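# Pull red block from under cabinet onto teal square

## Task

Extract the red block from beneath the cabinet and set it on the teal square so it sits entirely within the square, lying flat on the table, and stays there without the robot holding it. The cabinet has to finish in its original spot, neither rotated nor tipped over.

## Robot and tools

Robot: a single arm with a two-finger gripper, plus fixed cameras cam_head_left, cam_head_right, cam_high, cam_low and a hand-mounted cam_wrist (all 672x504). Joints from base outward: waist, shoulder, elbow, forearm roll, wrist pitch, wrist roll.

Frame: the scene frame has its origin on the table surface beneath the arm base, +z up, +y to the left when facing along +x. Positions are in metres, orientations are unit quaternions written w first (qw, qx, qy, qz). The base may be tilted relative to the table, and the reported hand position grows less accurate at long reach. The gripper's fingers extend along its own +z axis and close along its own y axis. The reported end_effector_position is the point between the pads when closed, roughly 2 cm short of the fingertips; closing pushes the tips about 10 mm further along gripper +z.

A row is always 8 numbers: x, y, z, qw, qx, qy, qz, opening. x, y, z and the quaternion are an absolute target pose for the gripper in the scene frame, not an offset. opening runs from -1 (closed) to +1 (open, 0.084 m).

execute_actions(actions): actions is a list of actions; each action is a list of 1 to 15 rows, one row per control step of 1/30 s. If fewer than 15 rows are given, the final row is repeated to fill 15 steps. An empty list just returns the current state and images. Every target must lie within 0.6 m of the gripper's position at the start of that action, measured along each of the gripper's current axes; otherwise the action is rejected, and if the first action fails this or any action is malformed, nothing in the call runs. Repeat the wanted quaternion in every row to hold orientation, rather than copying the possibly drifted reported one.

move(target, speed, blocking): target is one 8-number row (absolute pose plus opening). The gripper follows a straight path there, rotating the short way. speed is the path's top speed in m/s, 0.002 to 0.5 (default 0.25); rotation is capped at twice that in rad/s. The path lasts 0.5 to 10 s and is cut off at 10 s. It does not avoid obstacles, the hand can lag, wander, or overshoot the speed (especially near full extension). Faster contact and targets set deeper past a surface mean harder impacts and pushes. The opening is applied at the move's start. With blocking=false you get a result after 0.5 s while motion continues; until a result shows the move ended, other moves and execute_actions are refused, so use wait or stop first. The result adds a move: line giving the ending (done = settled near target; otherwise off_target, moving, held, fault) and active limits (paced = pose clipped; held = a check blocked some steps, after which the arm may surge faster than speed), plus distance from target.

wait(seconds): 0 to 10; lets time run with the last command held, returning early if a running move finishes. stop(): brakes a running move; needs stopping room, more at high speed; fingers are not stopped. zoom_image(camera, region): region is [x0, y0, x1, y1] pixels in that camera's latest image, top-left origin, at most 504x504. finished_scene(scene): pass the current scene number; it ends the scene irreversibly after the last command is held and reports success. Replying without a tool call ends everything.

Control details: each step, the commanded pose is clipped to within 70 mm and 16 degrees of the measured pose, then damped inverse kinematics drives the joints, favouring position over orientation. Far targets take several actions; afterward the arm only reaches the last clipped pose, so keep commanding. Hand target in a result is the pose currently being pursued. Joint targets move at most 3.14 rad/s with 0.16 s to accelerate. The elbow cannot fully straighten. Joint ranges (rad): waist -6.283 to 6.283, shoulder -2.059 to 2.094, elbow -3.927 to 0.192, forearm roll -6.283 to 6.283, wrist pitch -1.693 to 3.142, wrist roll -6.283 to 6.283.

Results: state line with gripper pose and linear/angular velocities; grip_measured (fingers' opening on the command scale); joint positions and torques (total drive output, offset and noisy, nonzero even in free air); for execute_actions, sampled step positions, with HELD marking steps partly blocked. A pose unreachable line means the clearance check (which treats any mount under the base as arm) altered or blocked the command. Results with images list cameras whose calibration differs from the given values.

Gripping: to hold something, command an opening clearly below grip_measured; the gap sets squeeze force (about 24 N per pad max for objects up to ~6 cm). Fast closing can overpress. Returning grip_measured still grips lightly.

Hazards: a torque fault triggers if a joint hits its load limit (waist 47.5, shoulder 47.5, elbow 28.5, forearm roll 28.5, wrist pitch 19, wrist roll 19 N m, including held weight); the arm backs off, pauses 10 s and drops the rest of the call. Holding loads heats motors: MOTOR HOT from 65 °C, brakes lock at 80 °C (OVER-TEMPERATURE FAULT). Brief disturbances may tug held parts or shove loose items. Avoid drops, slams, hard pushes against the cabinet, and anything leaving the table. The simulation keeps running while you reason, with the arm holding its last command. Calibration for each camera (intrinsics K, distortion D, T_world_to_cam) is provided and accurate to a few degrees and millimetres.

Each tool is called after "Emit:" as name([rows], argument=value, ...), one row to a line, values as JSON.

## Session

Emit:
execute_actions(actions=[])

Scene clock: 0.00 s.
end_effector_position=(+0.2997, +0.3922, +0.2922) grip_measured=+1.00 end_effector_quat_wxyz=(-0.001, +0.931, -0.366, -0.001) end_effector_velocity=(-0.000, +0.000, +0.000) end_effector_angular_velocity=(+0.001, +0.001, +0.001)
Joint positions: [ 2.041 -1.261 -0.489 -1.028  1.674  2.796  0.084]
Joint velocities: [ 0.001 -0.    -0.    -0.    -0.    -0.     0.   ]
Joint torques (N m, as the arm reports them, + toward a larger angle): no reading
Motor temperatures (°C, as the motors report them): [33 31 35 34 36 35]
Hand target: +0.300, +0.392, +0.292; -0.001, +0.931, -0.366, -0.001
camera_calibration (this result's frames):
cam_wrist: T_world_to_cam=[[-0.684755, -0.728681, -0.0116235, 0.527697], [-0.728317, 0.684803, -0.0244869, 0.0285099], [0.0258029, -0.00830195, -0.999633, 0.416605], [0, 0, 0, 1]] pos_world=[0.371358, 0.368457, 0.423284]

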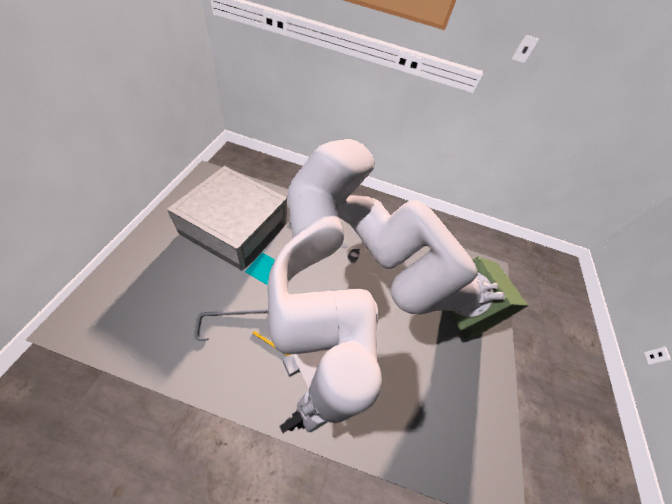

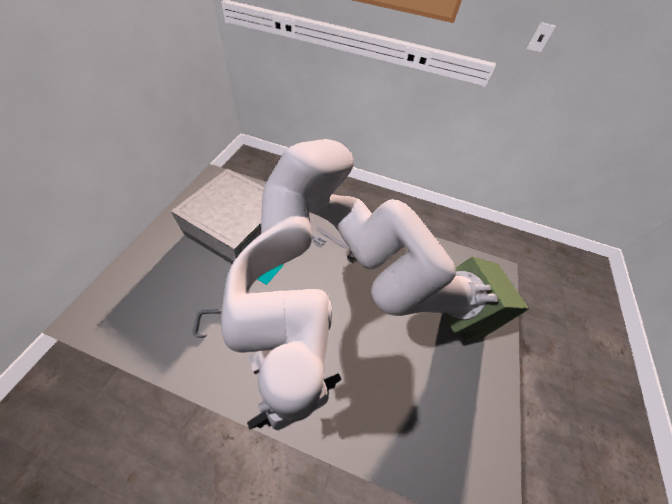

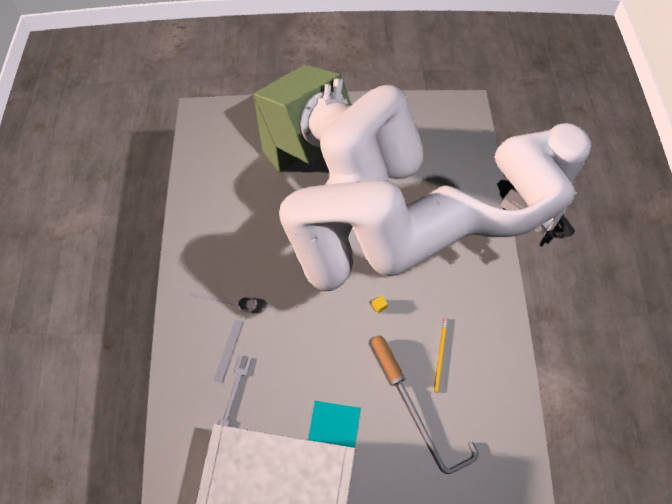

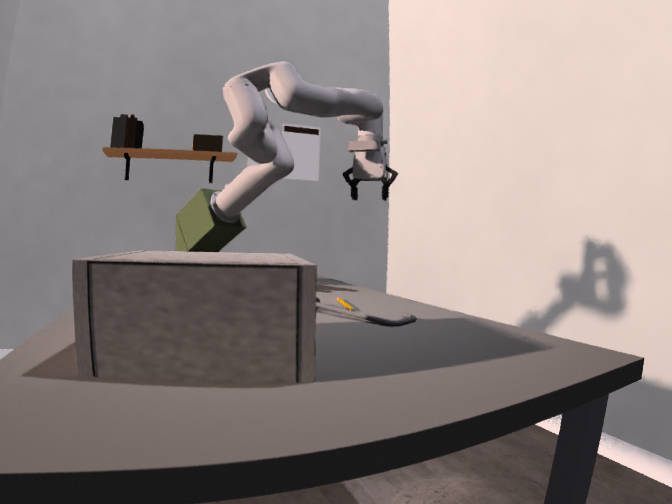

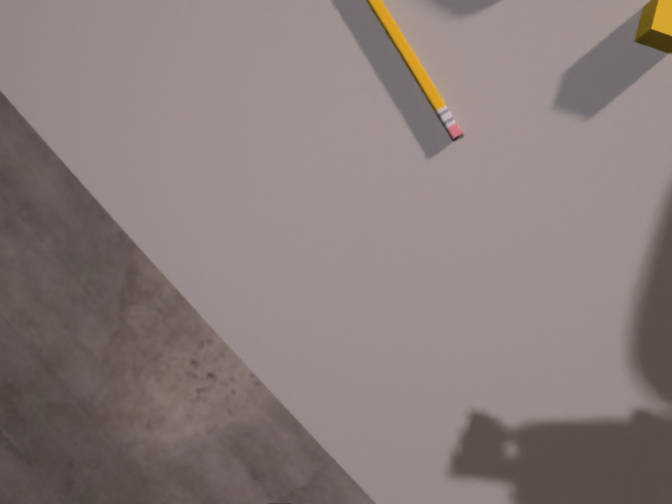

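Emit:
zoom_image(camera="cam_high", region=[180, 270, 500, 504])

Emit:
zoom_image(camera="cam_head_left", region=[150, 150, 330, 350])

Region (180, 270, 500, 504) of cam_high's 672x504 image, scaled by 1.575, with more detail than that image has; it fills the top 369 rows of this view, and the rest is white.

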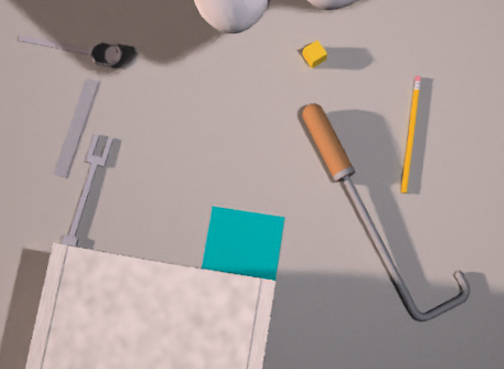

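Region (150, 150, 330, 350) of cam_head_left's 672x504 image, scaled by 2.520, with more detail than that image has; it fills the left 454 columns of this view, and the rest is white.

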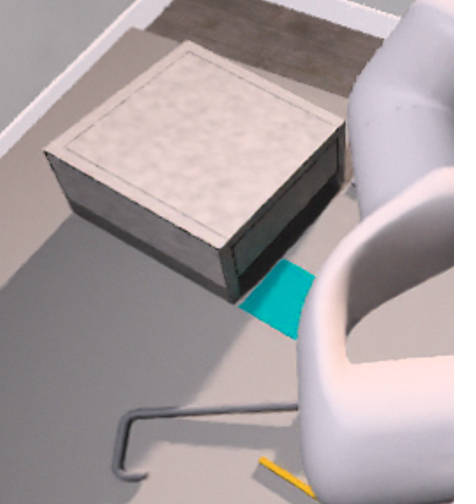

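Emit:
move(target=[0.503, -0.037, 0.145, 0.687, 0.065, 0.721, -0.062, 1], speed=0.4)

Scene clock: 9.17 s.
end_effector_position=(+0.3965, +0.1698, +0.2331) grip_measured=+1.00 end_effector_quat_wxyz=(+0.072, -0.590, +0.736, -0.323) end_effector_velocity=(+0.000, -0.000, +0.000) end_effector_angular_velocity=(-0.001, -0.001, -0.001)
Joint positions: [ 1.606 -2.057  0.08  -1.411  1.904  3.357  0.084]
Joint velocities: [-0.001  0.    -0.    -0.     0.001  0.    -0.   ]
Joint torques (N m, as the arm reports them, + toward a larger angle): [ -7.39   4.77 -10.21  -2.42  -0.57   0.04]
Motor temperatures (°C, as the motors report them): [33 31 36 34 36 35]
Hand target: +0.397, +0.170, +0.233; +0.072, -0.590, +0.736, -0.323
Off the commanded pose: 0.249 m, 112 deg; position and orientation clipped at the last step of the last action.
move: held; limits=paced,held; held on 41 of 114 steps, including the last
pose unreachable: on one or more control steps of this call, first in action 0 (counted from 0), an arm could not follow its commanded pose, so it was not sent that pose on those steps. On the call's last step it was still not sent that pose. It may still have moved: this result reports where it is.
cause: the commanded pose would bring two parts of the arm too close to each other (joints 2 (shoulder) to 5 (wrist pitch) lie between them).
camera_calibration (this result's frames):
cam_wrist: T_world_to_cam=[[-0.816201, 0.0963532, -0.569677, 0.473382], [0.311207, 0.904056, -0.292971, -0.136889], [0.486791, -0.416411, -0.767878, 0.18569], [0, 0, 0, 1]] pos_world=[0.338584, 0.155467, 0.372157]

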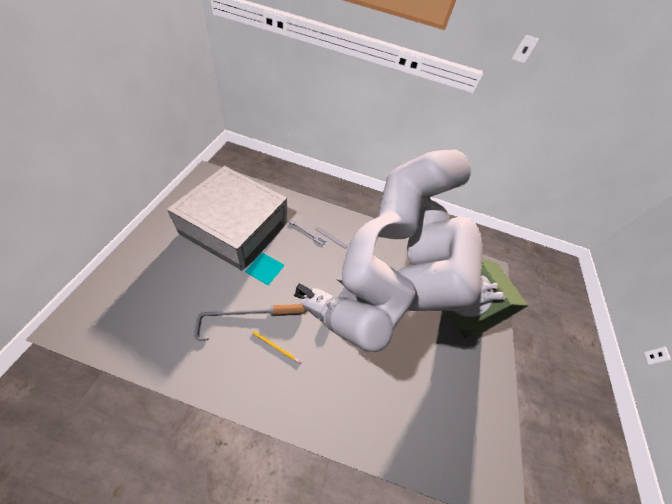

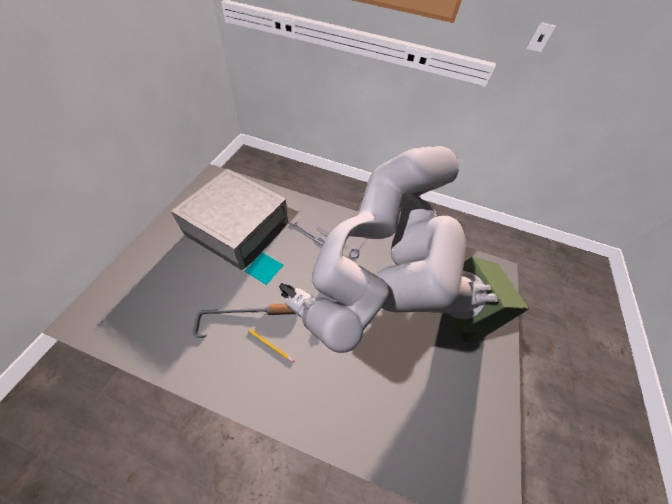

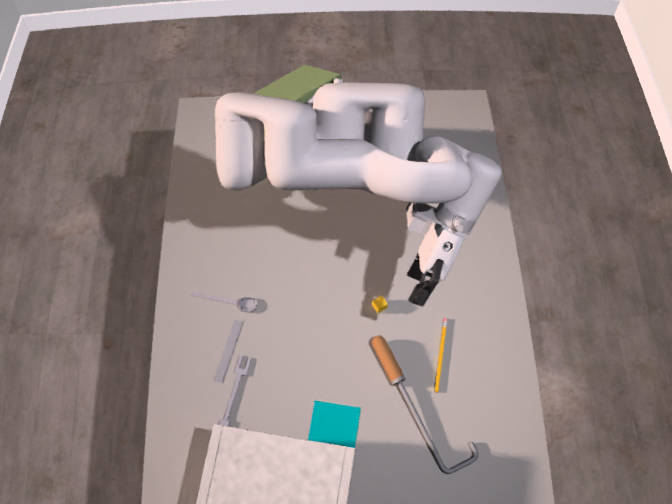

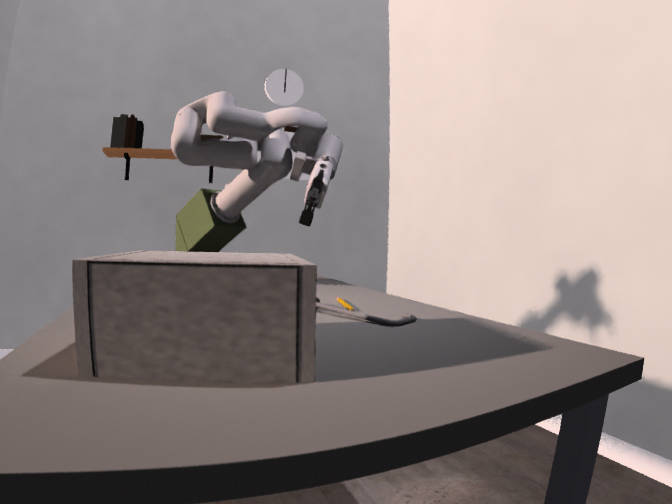

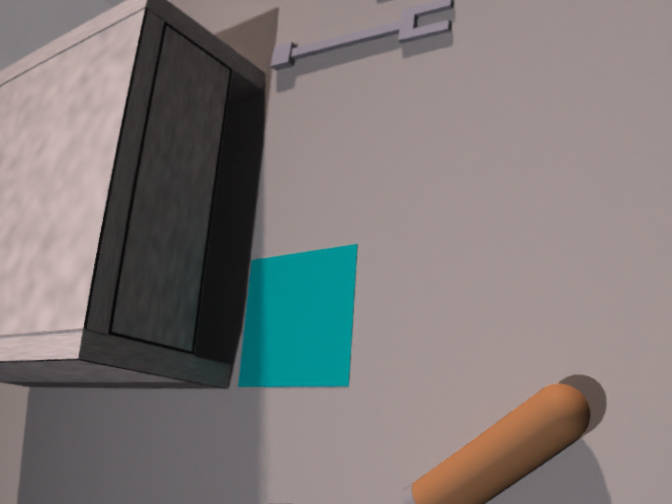

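Emit:
move(target=[0.64, 0.15, 0.13, 0.332, -0.456, 0.744, -0.358, -0.8], speed=0.3)

Scene clock: 31.87 s.
end_effector_position=(+0.4368, +0.1712, +0.2586) grip_measured=-0.82 end_effector_quat_wxyz=(+0.174, -0.517, +0.748, -0.379) end_effector_velocity=(+0.000, -0.000, +0.000) end_effector_angular_velocity=(-0.000, -0.000, -0.001)
Joint positions: [ 1.39  -2.057  0.105 -1.542  1.725  3.492  0.008]
Joint velocities: [ 0.    -0.     0.    -0.     0.001  0.    -0.   ]
Joint torques (N m, as the arm reports them, + toward a larger angle): [ -6.05   3.06 -12.07  -3.19  -0.73   0.24]
Motor temperatures (°C, as the motors report them): [33 31 37 34 36 35]
Hand target: +0.437, +0.171, +0.259; +0.174, -0.517, +0.748, -0.379
Off the commanded pose: 0.241 m, 20 deg; position and orientation clipped at the last step of the last action.
move: held; limits=paced,held; held on 21 of 40 steps, including the last
pose unreachable: on one or more control steps of this call, first in action 0 (counted from 0), an arm could not follow its commanded pose, so it was not sent that pose on those steps. On the call's last step it was still not sent that pose. It may still have moved: this result reports where it is.
cause: the commanded pose would bring two parts of the arm too close to each other (joints 2 (shoulder) to 5 (wrist pitch) lie between them).
camera_calibration (this result's frames):
cam_wrist: T_world_to_cam=[[-0.632314, 0.180692, -0.753346, 0.473383], [0.42628, 0.893124, -0.143576, -0.230288], [0.646888, -0.411922, -0.64176, 0.0829831], [0, 0, 0, 1]] pos_world=[0.343813, 0.154322, 0.376812]

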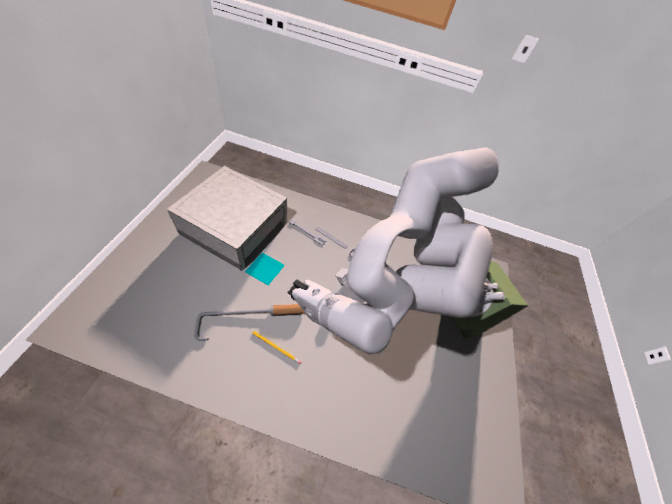

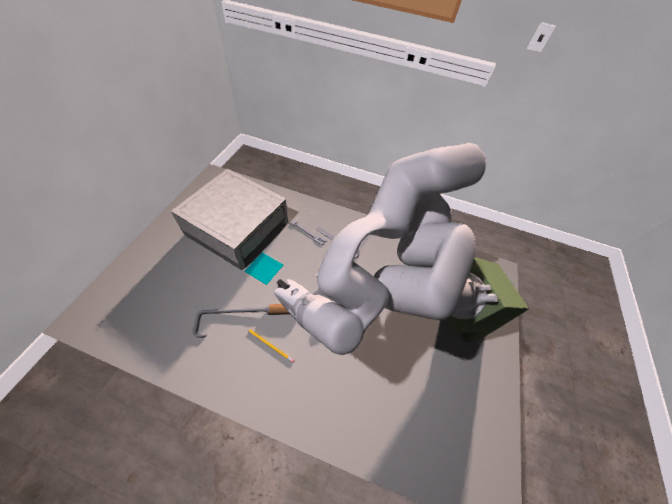

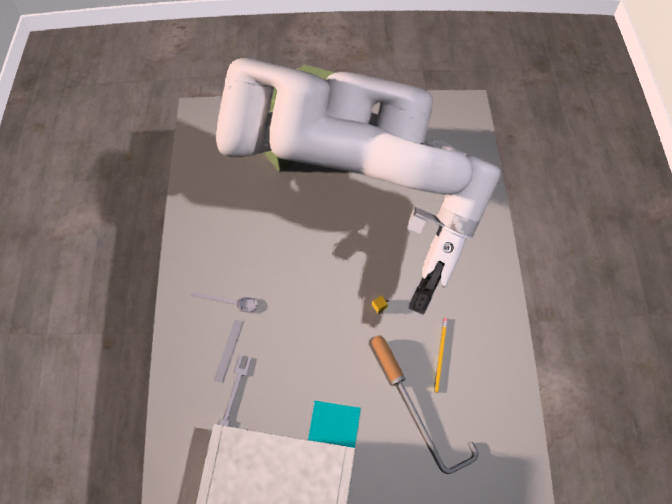

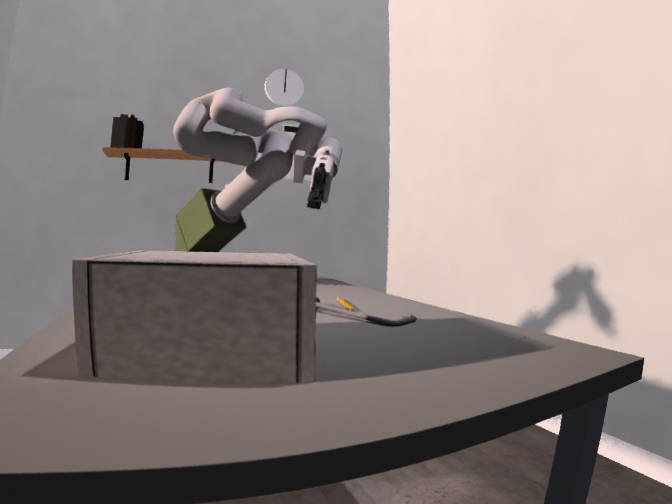

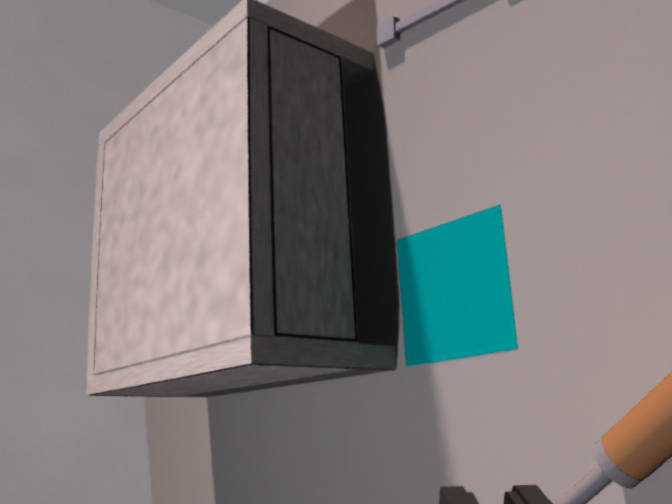

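Emit:
move(target=[0.52, 0.35, 0.235, 0.174, -0.517, 0.748, -0.379, -0.8], speed=0.25)

Scene clock: 36.73 s.
end_effector_position=(+0.5196, +0.3506, +0.2347) grip_measured=-0.82 end_effector_quat_wxyz=(+0.174, -0.517, +0.748, -0.378) end_effector_velocity=(+0.000, +0.001, -0.001) end_effector_angular_velocity=(+0.001, +0.002, +0.001)
Joint positions: [ 1.176 -0.907 -0.615 -1.49   1.486  3.907  0.008]
Joint velocities: [-0.003  0.004 -0.003  0.001 -0.005 -0.001  0.   ]
Joint torques (N m, as the arm reports them, + toward a larger angle): [  0.14 -17.04 -10.67  -1.91   0.05   0.12]
Motor temperatures (°C, as the motors report them): [33 31 37 34 36 35]
Hand target: +0.520, +0.351, +0.235; +0.174, -0.517, +0.748, -0.379
Off the commanded pose: 0.001 m, 0 deg.
move: done; limits=paced
camera_calibration (this result's frames):
cam_wrist: T_world_to_cam=[[-0.633089, 0.180272, -0.752795, 0.475745], [0.425823, 0.893241, -0.144206, -0.428911], [0.646431, -0.411853, -0.642265, 0.0882238], [0, 0, 0, 1]] pos_world=[0.426799, 0.333693, 0.352949]

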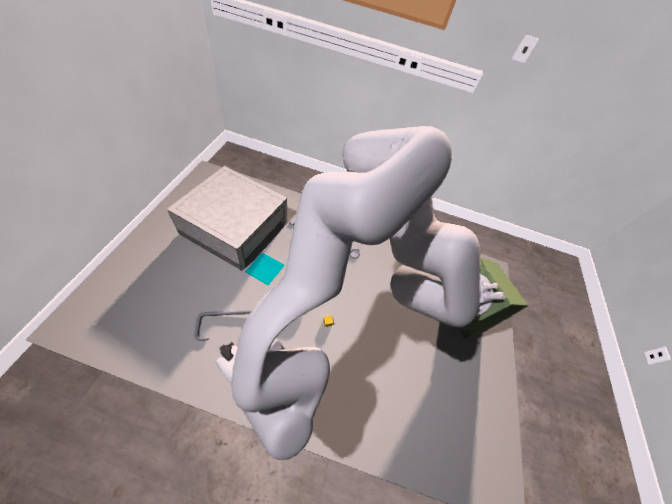

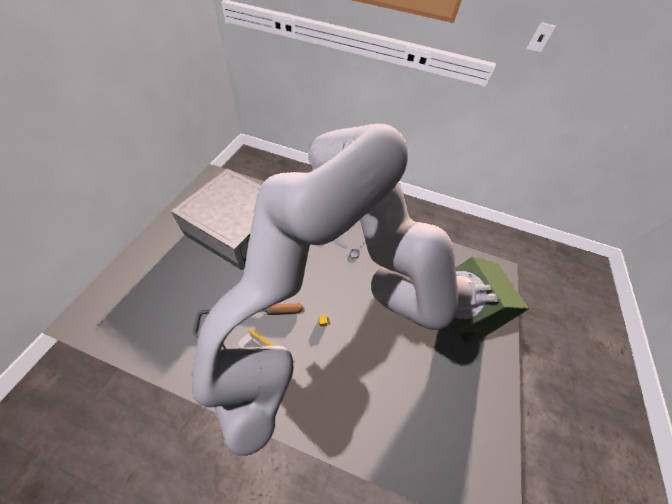

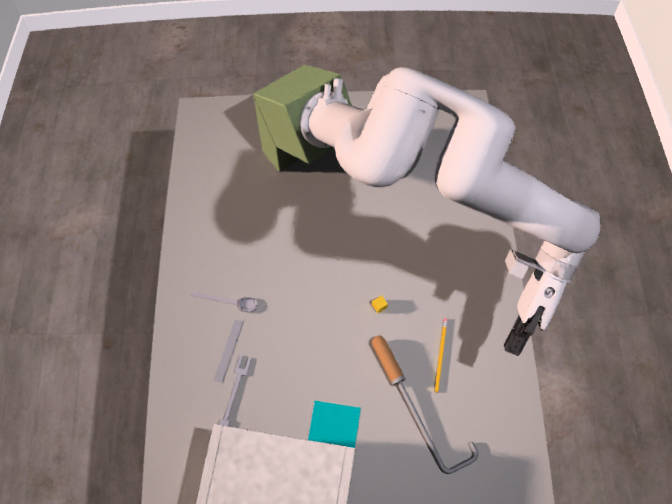

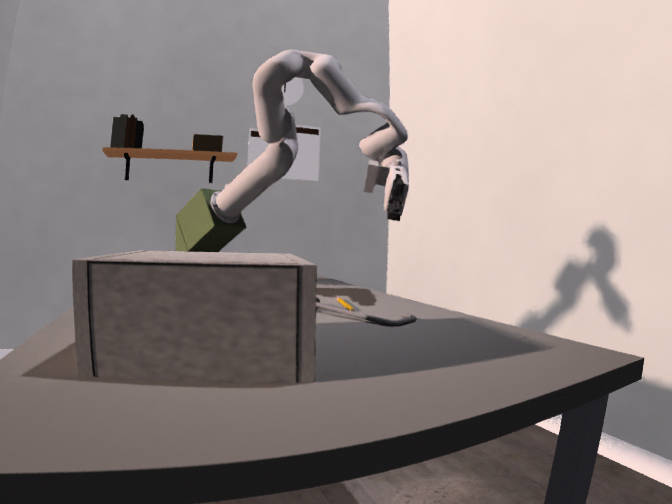

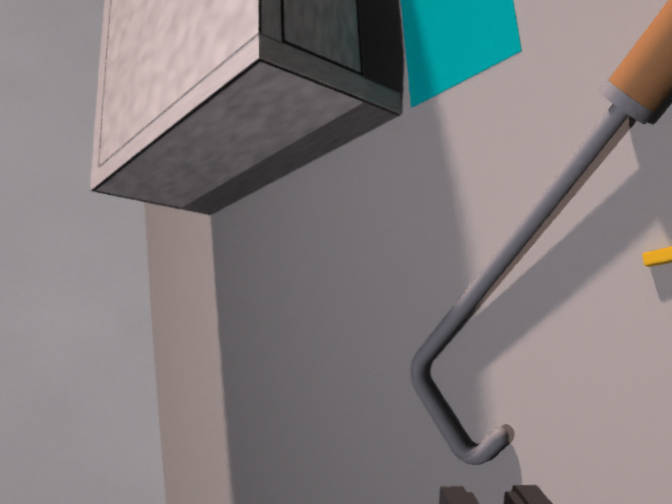

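Emit:
move(target=[0.61, 0.2, 0.125, 0.563, -0.283, 0.687, -0.361, -0.8], speed=0.35)

Emit:
move(target=[0.53, -0.01, 0.095, 0.563, -0.283, 0.687, -0.361, -0.8], speed=0.3)

Scene clock: 40.27 s.
end_effector_position=(+0.6102, +0.1999, +0.1246) grip_measured=-0.82 end_effector_quat_wxyz=(+0.563, -0.283, +0.687, -0.361) end_effector_velocity=(-0.001, -0.001, -0.002) end_effector_angular_velocity=(-0.002, +0.003, +0.000)
Joint positions: [ 0.42  -0.296 -0.494 -2.371  1.606  5.503  0.008]
Joint velocities: [-0.     0.006  0.001 -0.     0.003  0.002 -0.   ]
Joint torques (N m, as the arm reports them, + toward a larger angle): [ -0.66 -23.8   -1.5   -0.2    1.66   0.15]
Motor temperatures (°C, as the motors report them): [33 31 37 34 36 35]
Hand target: +0.610, +0.200, +0.124; +0.563, -0.284, +0.687, -0.361
Off the commanded pose: 0.000 m, 0 deg.
move: done
camera_calibration (this result's frames):
cam_wrist: T_world_to_cam=[[0.0269411, 0.58169, -0.812964, 0.00190467], [0.230569, 0.787715, 0.571265, -0.2977], [0.972683, -0.202835, -0.112898, -0.40995], [0, 0, 0, 1]] pos_world=[0.46734, 0.150242, 0.125331]

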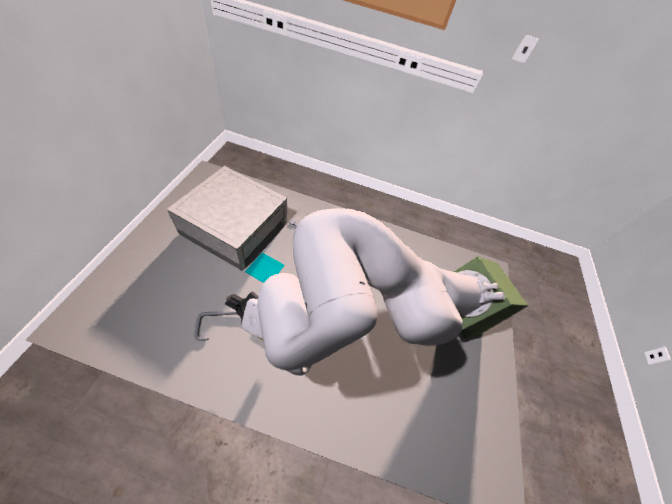

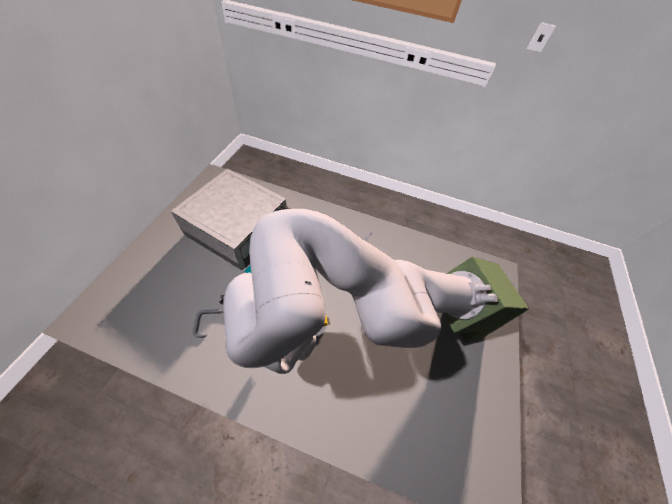

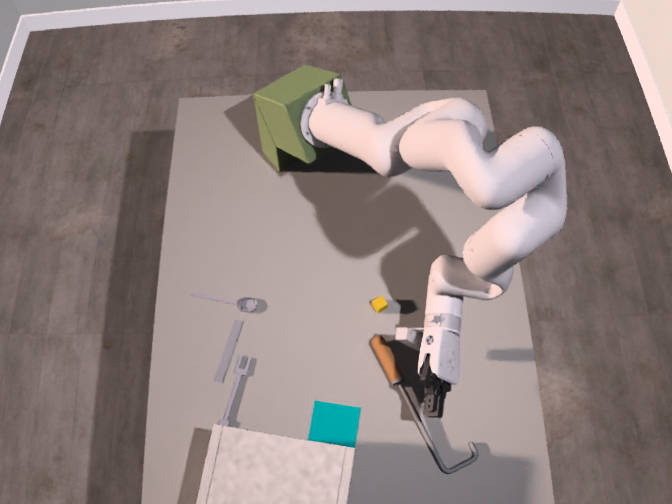

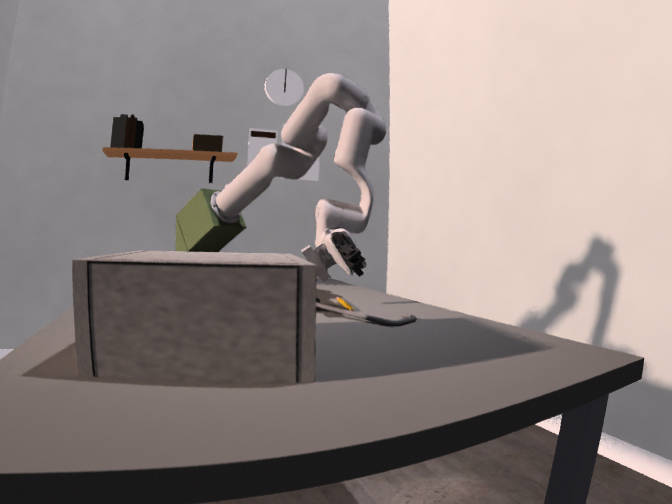

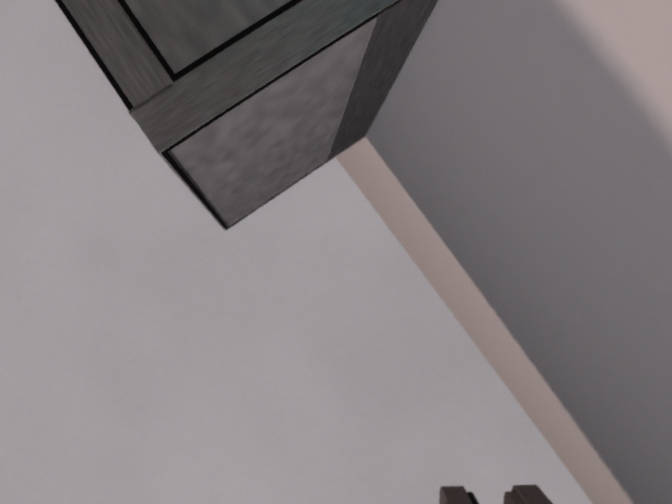

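Scene clock: 41.53 s.
end_effector_position=(+0.5305, -0.0100, +0.0949) grip_measured=-0.82 end_effector_quat_wxyz=(+0.564, -0.283, +0.687, -0.361) end_effector_velocity=(-0.003, -0.002, -0.001) end_effector_angular_velocity=(-0.002, +0.006, -0.002)
Joint positions: [ 0.006  0.227 -0.382 -2.629  2.001  6.041  0.008]
Joint velocities: [-0.001  0.006  0.004 -0.001  0.003  0.002  0.   ]
Joint torques (N m, as the arm reports them, + toward a larger angle): [ -6.87 -17.24   6.84   1.14   0.94   0.16]
Motor temperatures (°C, as the motors report them): [33 31 37 34 36 35]
Hand target: +0.530, -0.011, +0.095; +0.563, -0.283, +0.687, -0.361
Off the commanded pose: 0.000 m, 0 deg.
move: done
camera_calibration (this result's frames):
cam_wrist: T_world_to_cam=[[0.0287796, 0.581958, -0.812709, 0.100978], [0.230158, 0.787342, 0.571944, -0.0967862], [0.972728, -0.203512, -0.111283, -0.378475], [0, 0, 0, 1]] pos_world=[0.387523, -0.0595852, 0.0953039]

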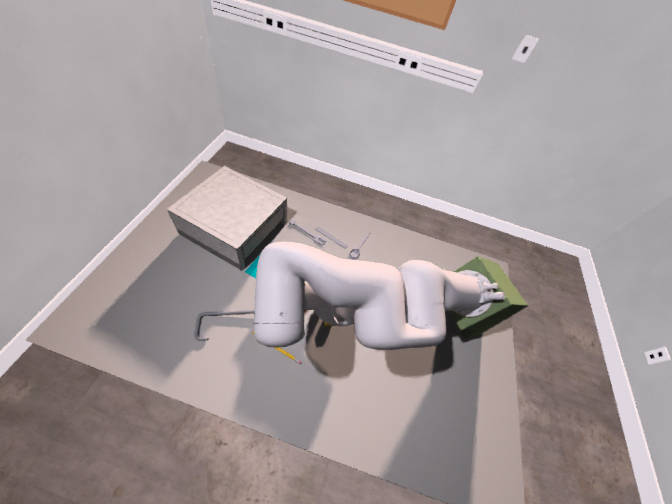

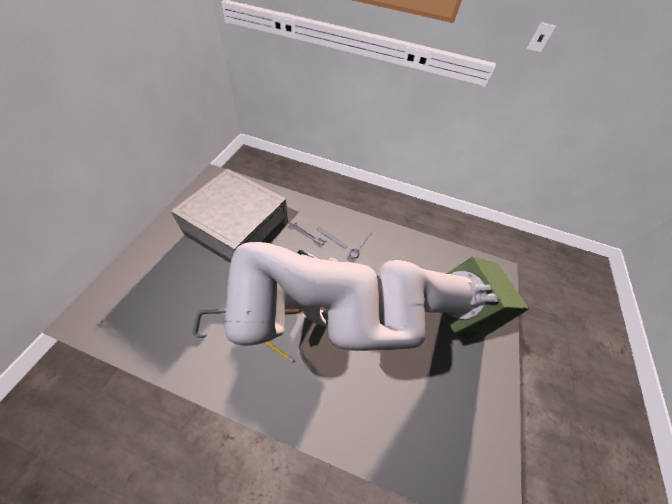

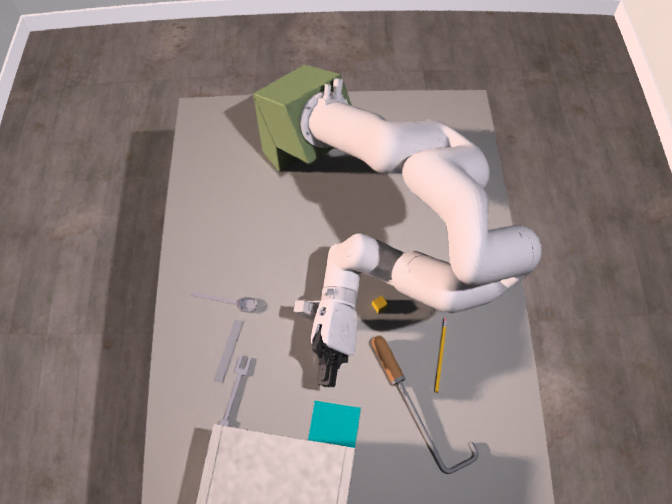

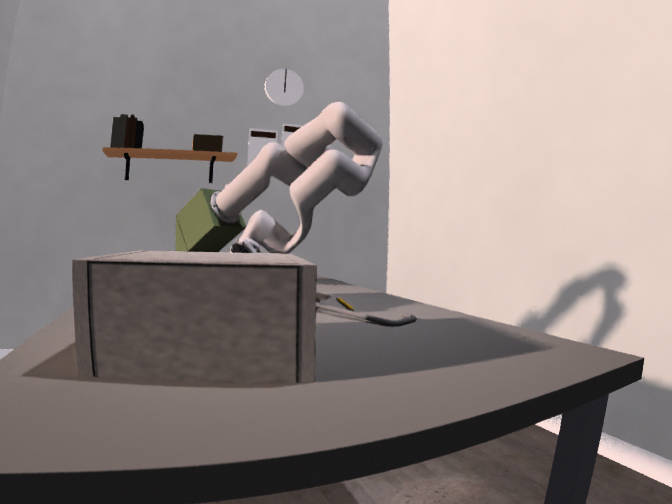

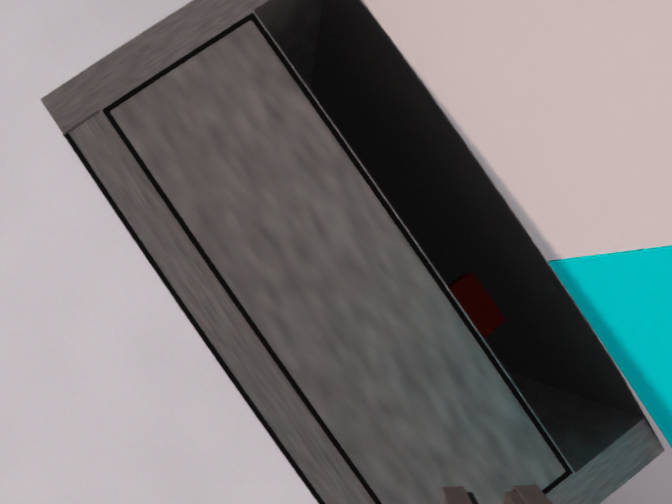

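Emit:
zoom_image(camera="cam_wrist", region=[420, 240, 672, 492])

Region (420, 240, 672, 492) of cam_wrist's 672x504 image, scaled by 2.000, with more detail than that image has.

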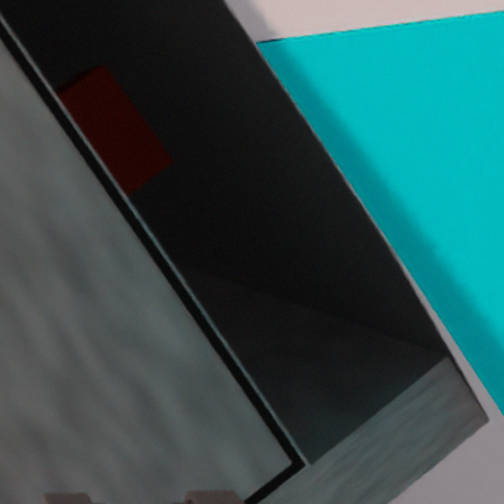

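Emit:
zoom_image(camera="cam_high", region=[340, 320, 508, 488])

Emit:
zoom_image(camera="cam_high", region=[200, 290, 380, 470])

Region (340, 320, 508, 488) of cam_high's 672x504 image, scaled by 3.000, with more detail than that image has.

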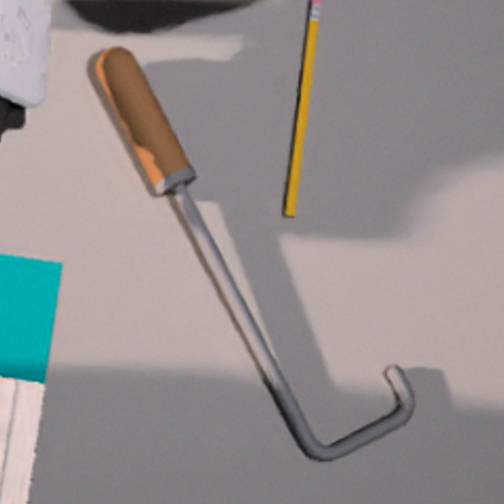

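Region (200, 290, 380, 470) of cam_high's 672x504 image, scaled by 2.800, with more detail than that image has.

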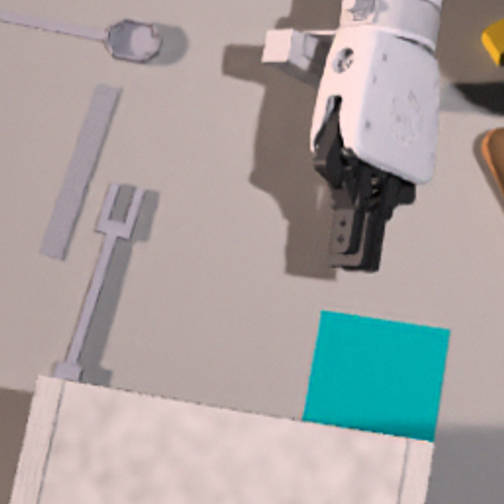

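Emit:
move(target=[0.488, 0.129, 0.085, -0.0529, 0.9455, 0.1975, 0.2533, 0.35], speed=0.5)

Scene clock: 87.87 s.
end_effector_position=(+0.4881, +0.1287, +0.0857) grip_measured=+0.34 end_effector_quat_wxyz=(-0.051, +0.946, +0.197, +0.253) end_effector_velocity=(+0.002, +0.001, +0.001) end_effector_angular_velocity=(-0.003, -0.004, +0.002)
Joint positions: [-0.168 -0.671 -0.267 -3.942  0.76   3.938  0.059]
Joint velocities: [ 0.004 -0.003 -0.003  0.005 -0.007 -0.005 -0.   ]
Joint torques (N m, as the arm reports them, + toward a larger angle): [ -3.05 -14.49  -3.44  -0.69  -0.74   0.07]
Motor temperatures (°C, as the motors report them): [33 31 36 34 36 35]
Hand target: +0.488, +0.129, +0.086; -0.052, +0.946, +0.198, +0.253
Off the commanded pose: 0.001 m, 0 deg.
move: done
camera_calibration (this result's frames):
cam_wrist: T_world_to_cam=[[0.399154, -0.916845, -0.00845787, -0.0428144], [-0.784296, -0.336641, -0.521107, 0.542457], [0.474927, 0.214635, -0.85345, -0.0573012], [0, 0, 0, 1]] pos_world=[0.46975, 0.155658, 0.233412]

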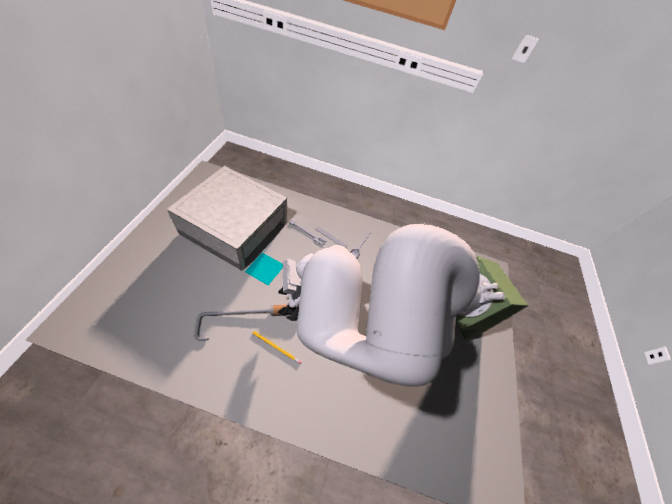

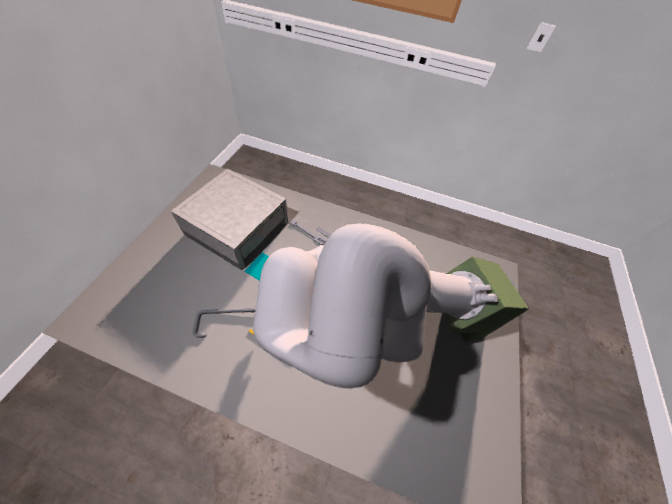

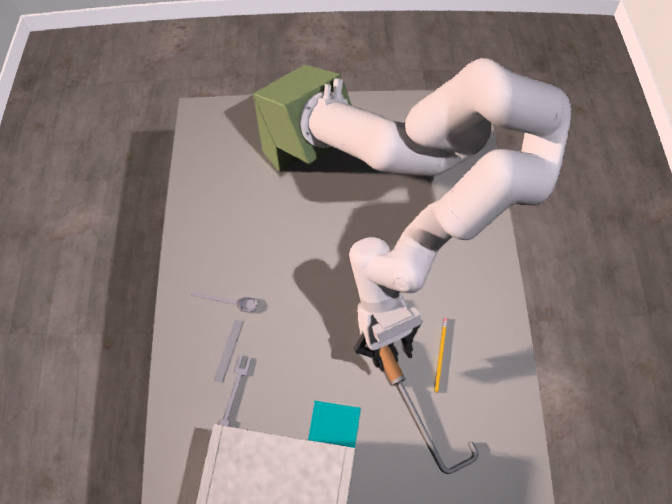

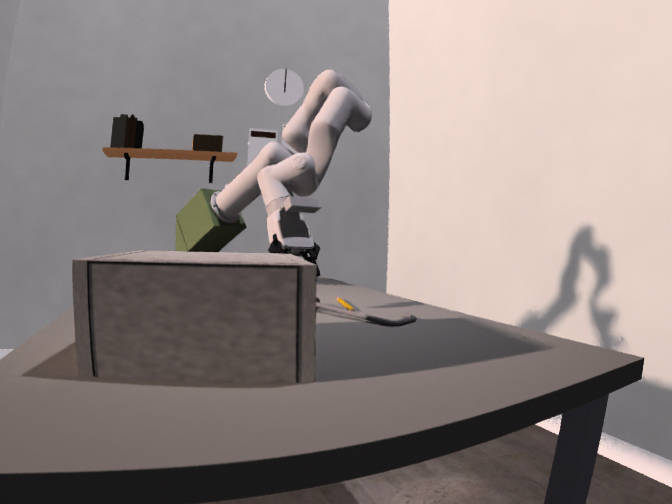

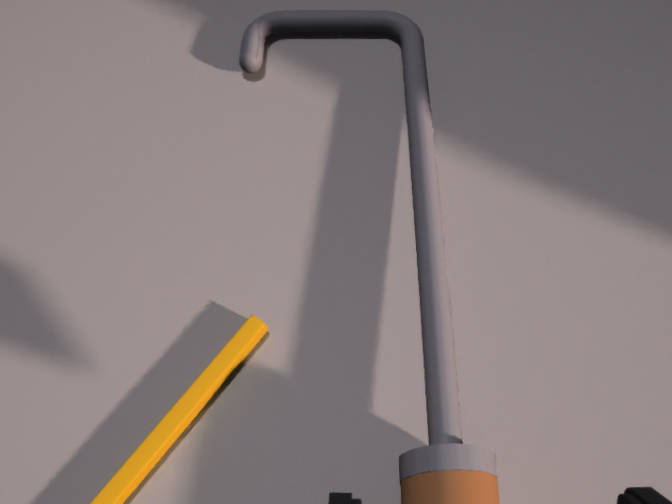

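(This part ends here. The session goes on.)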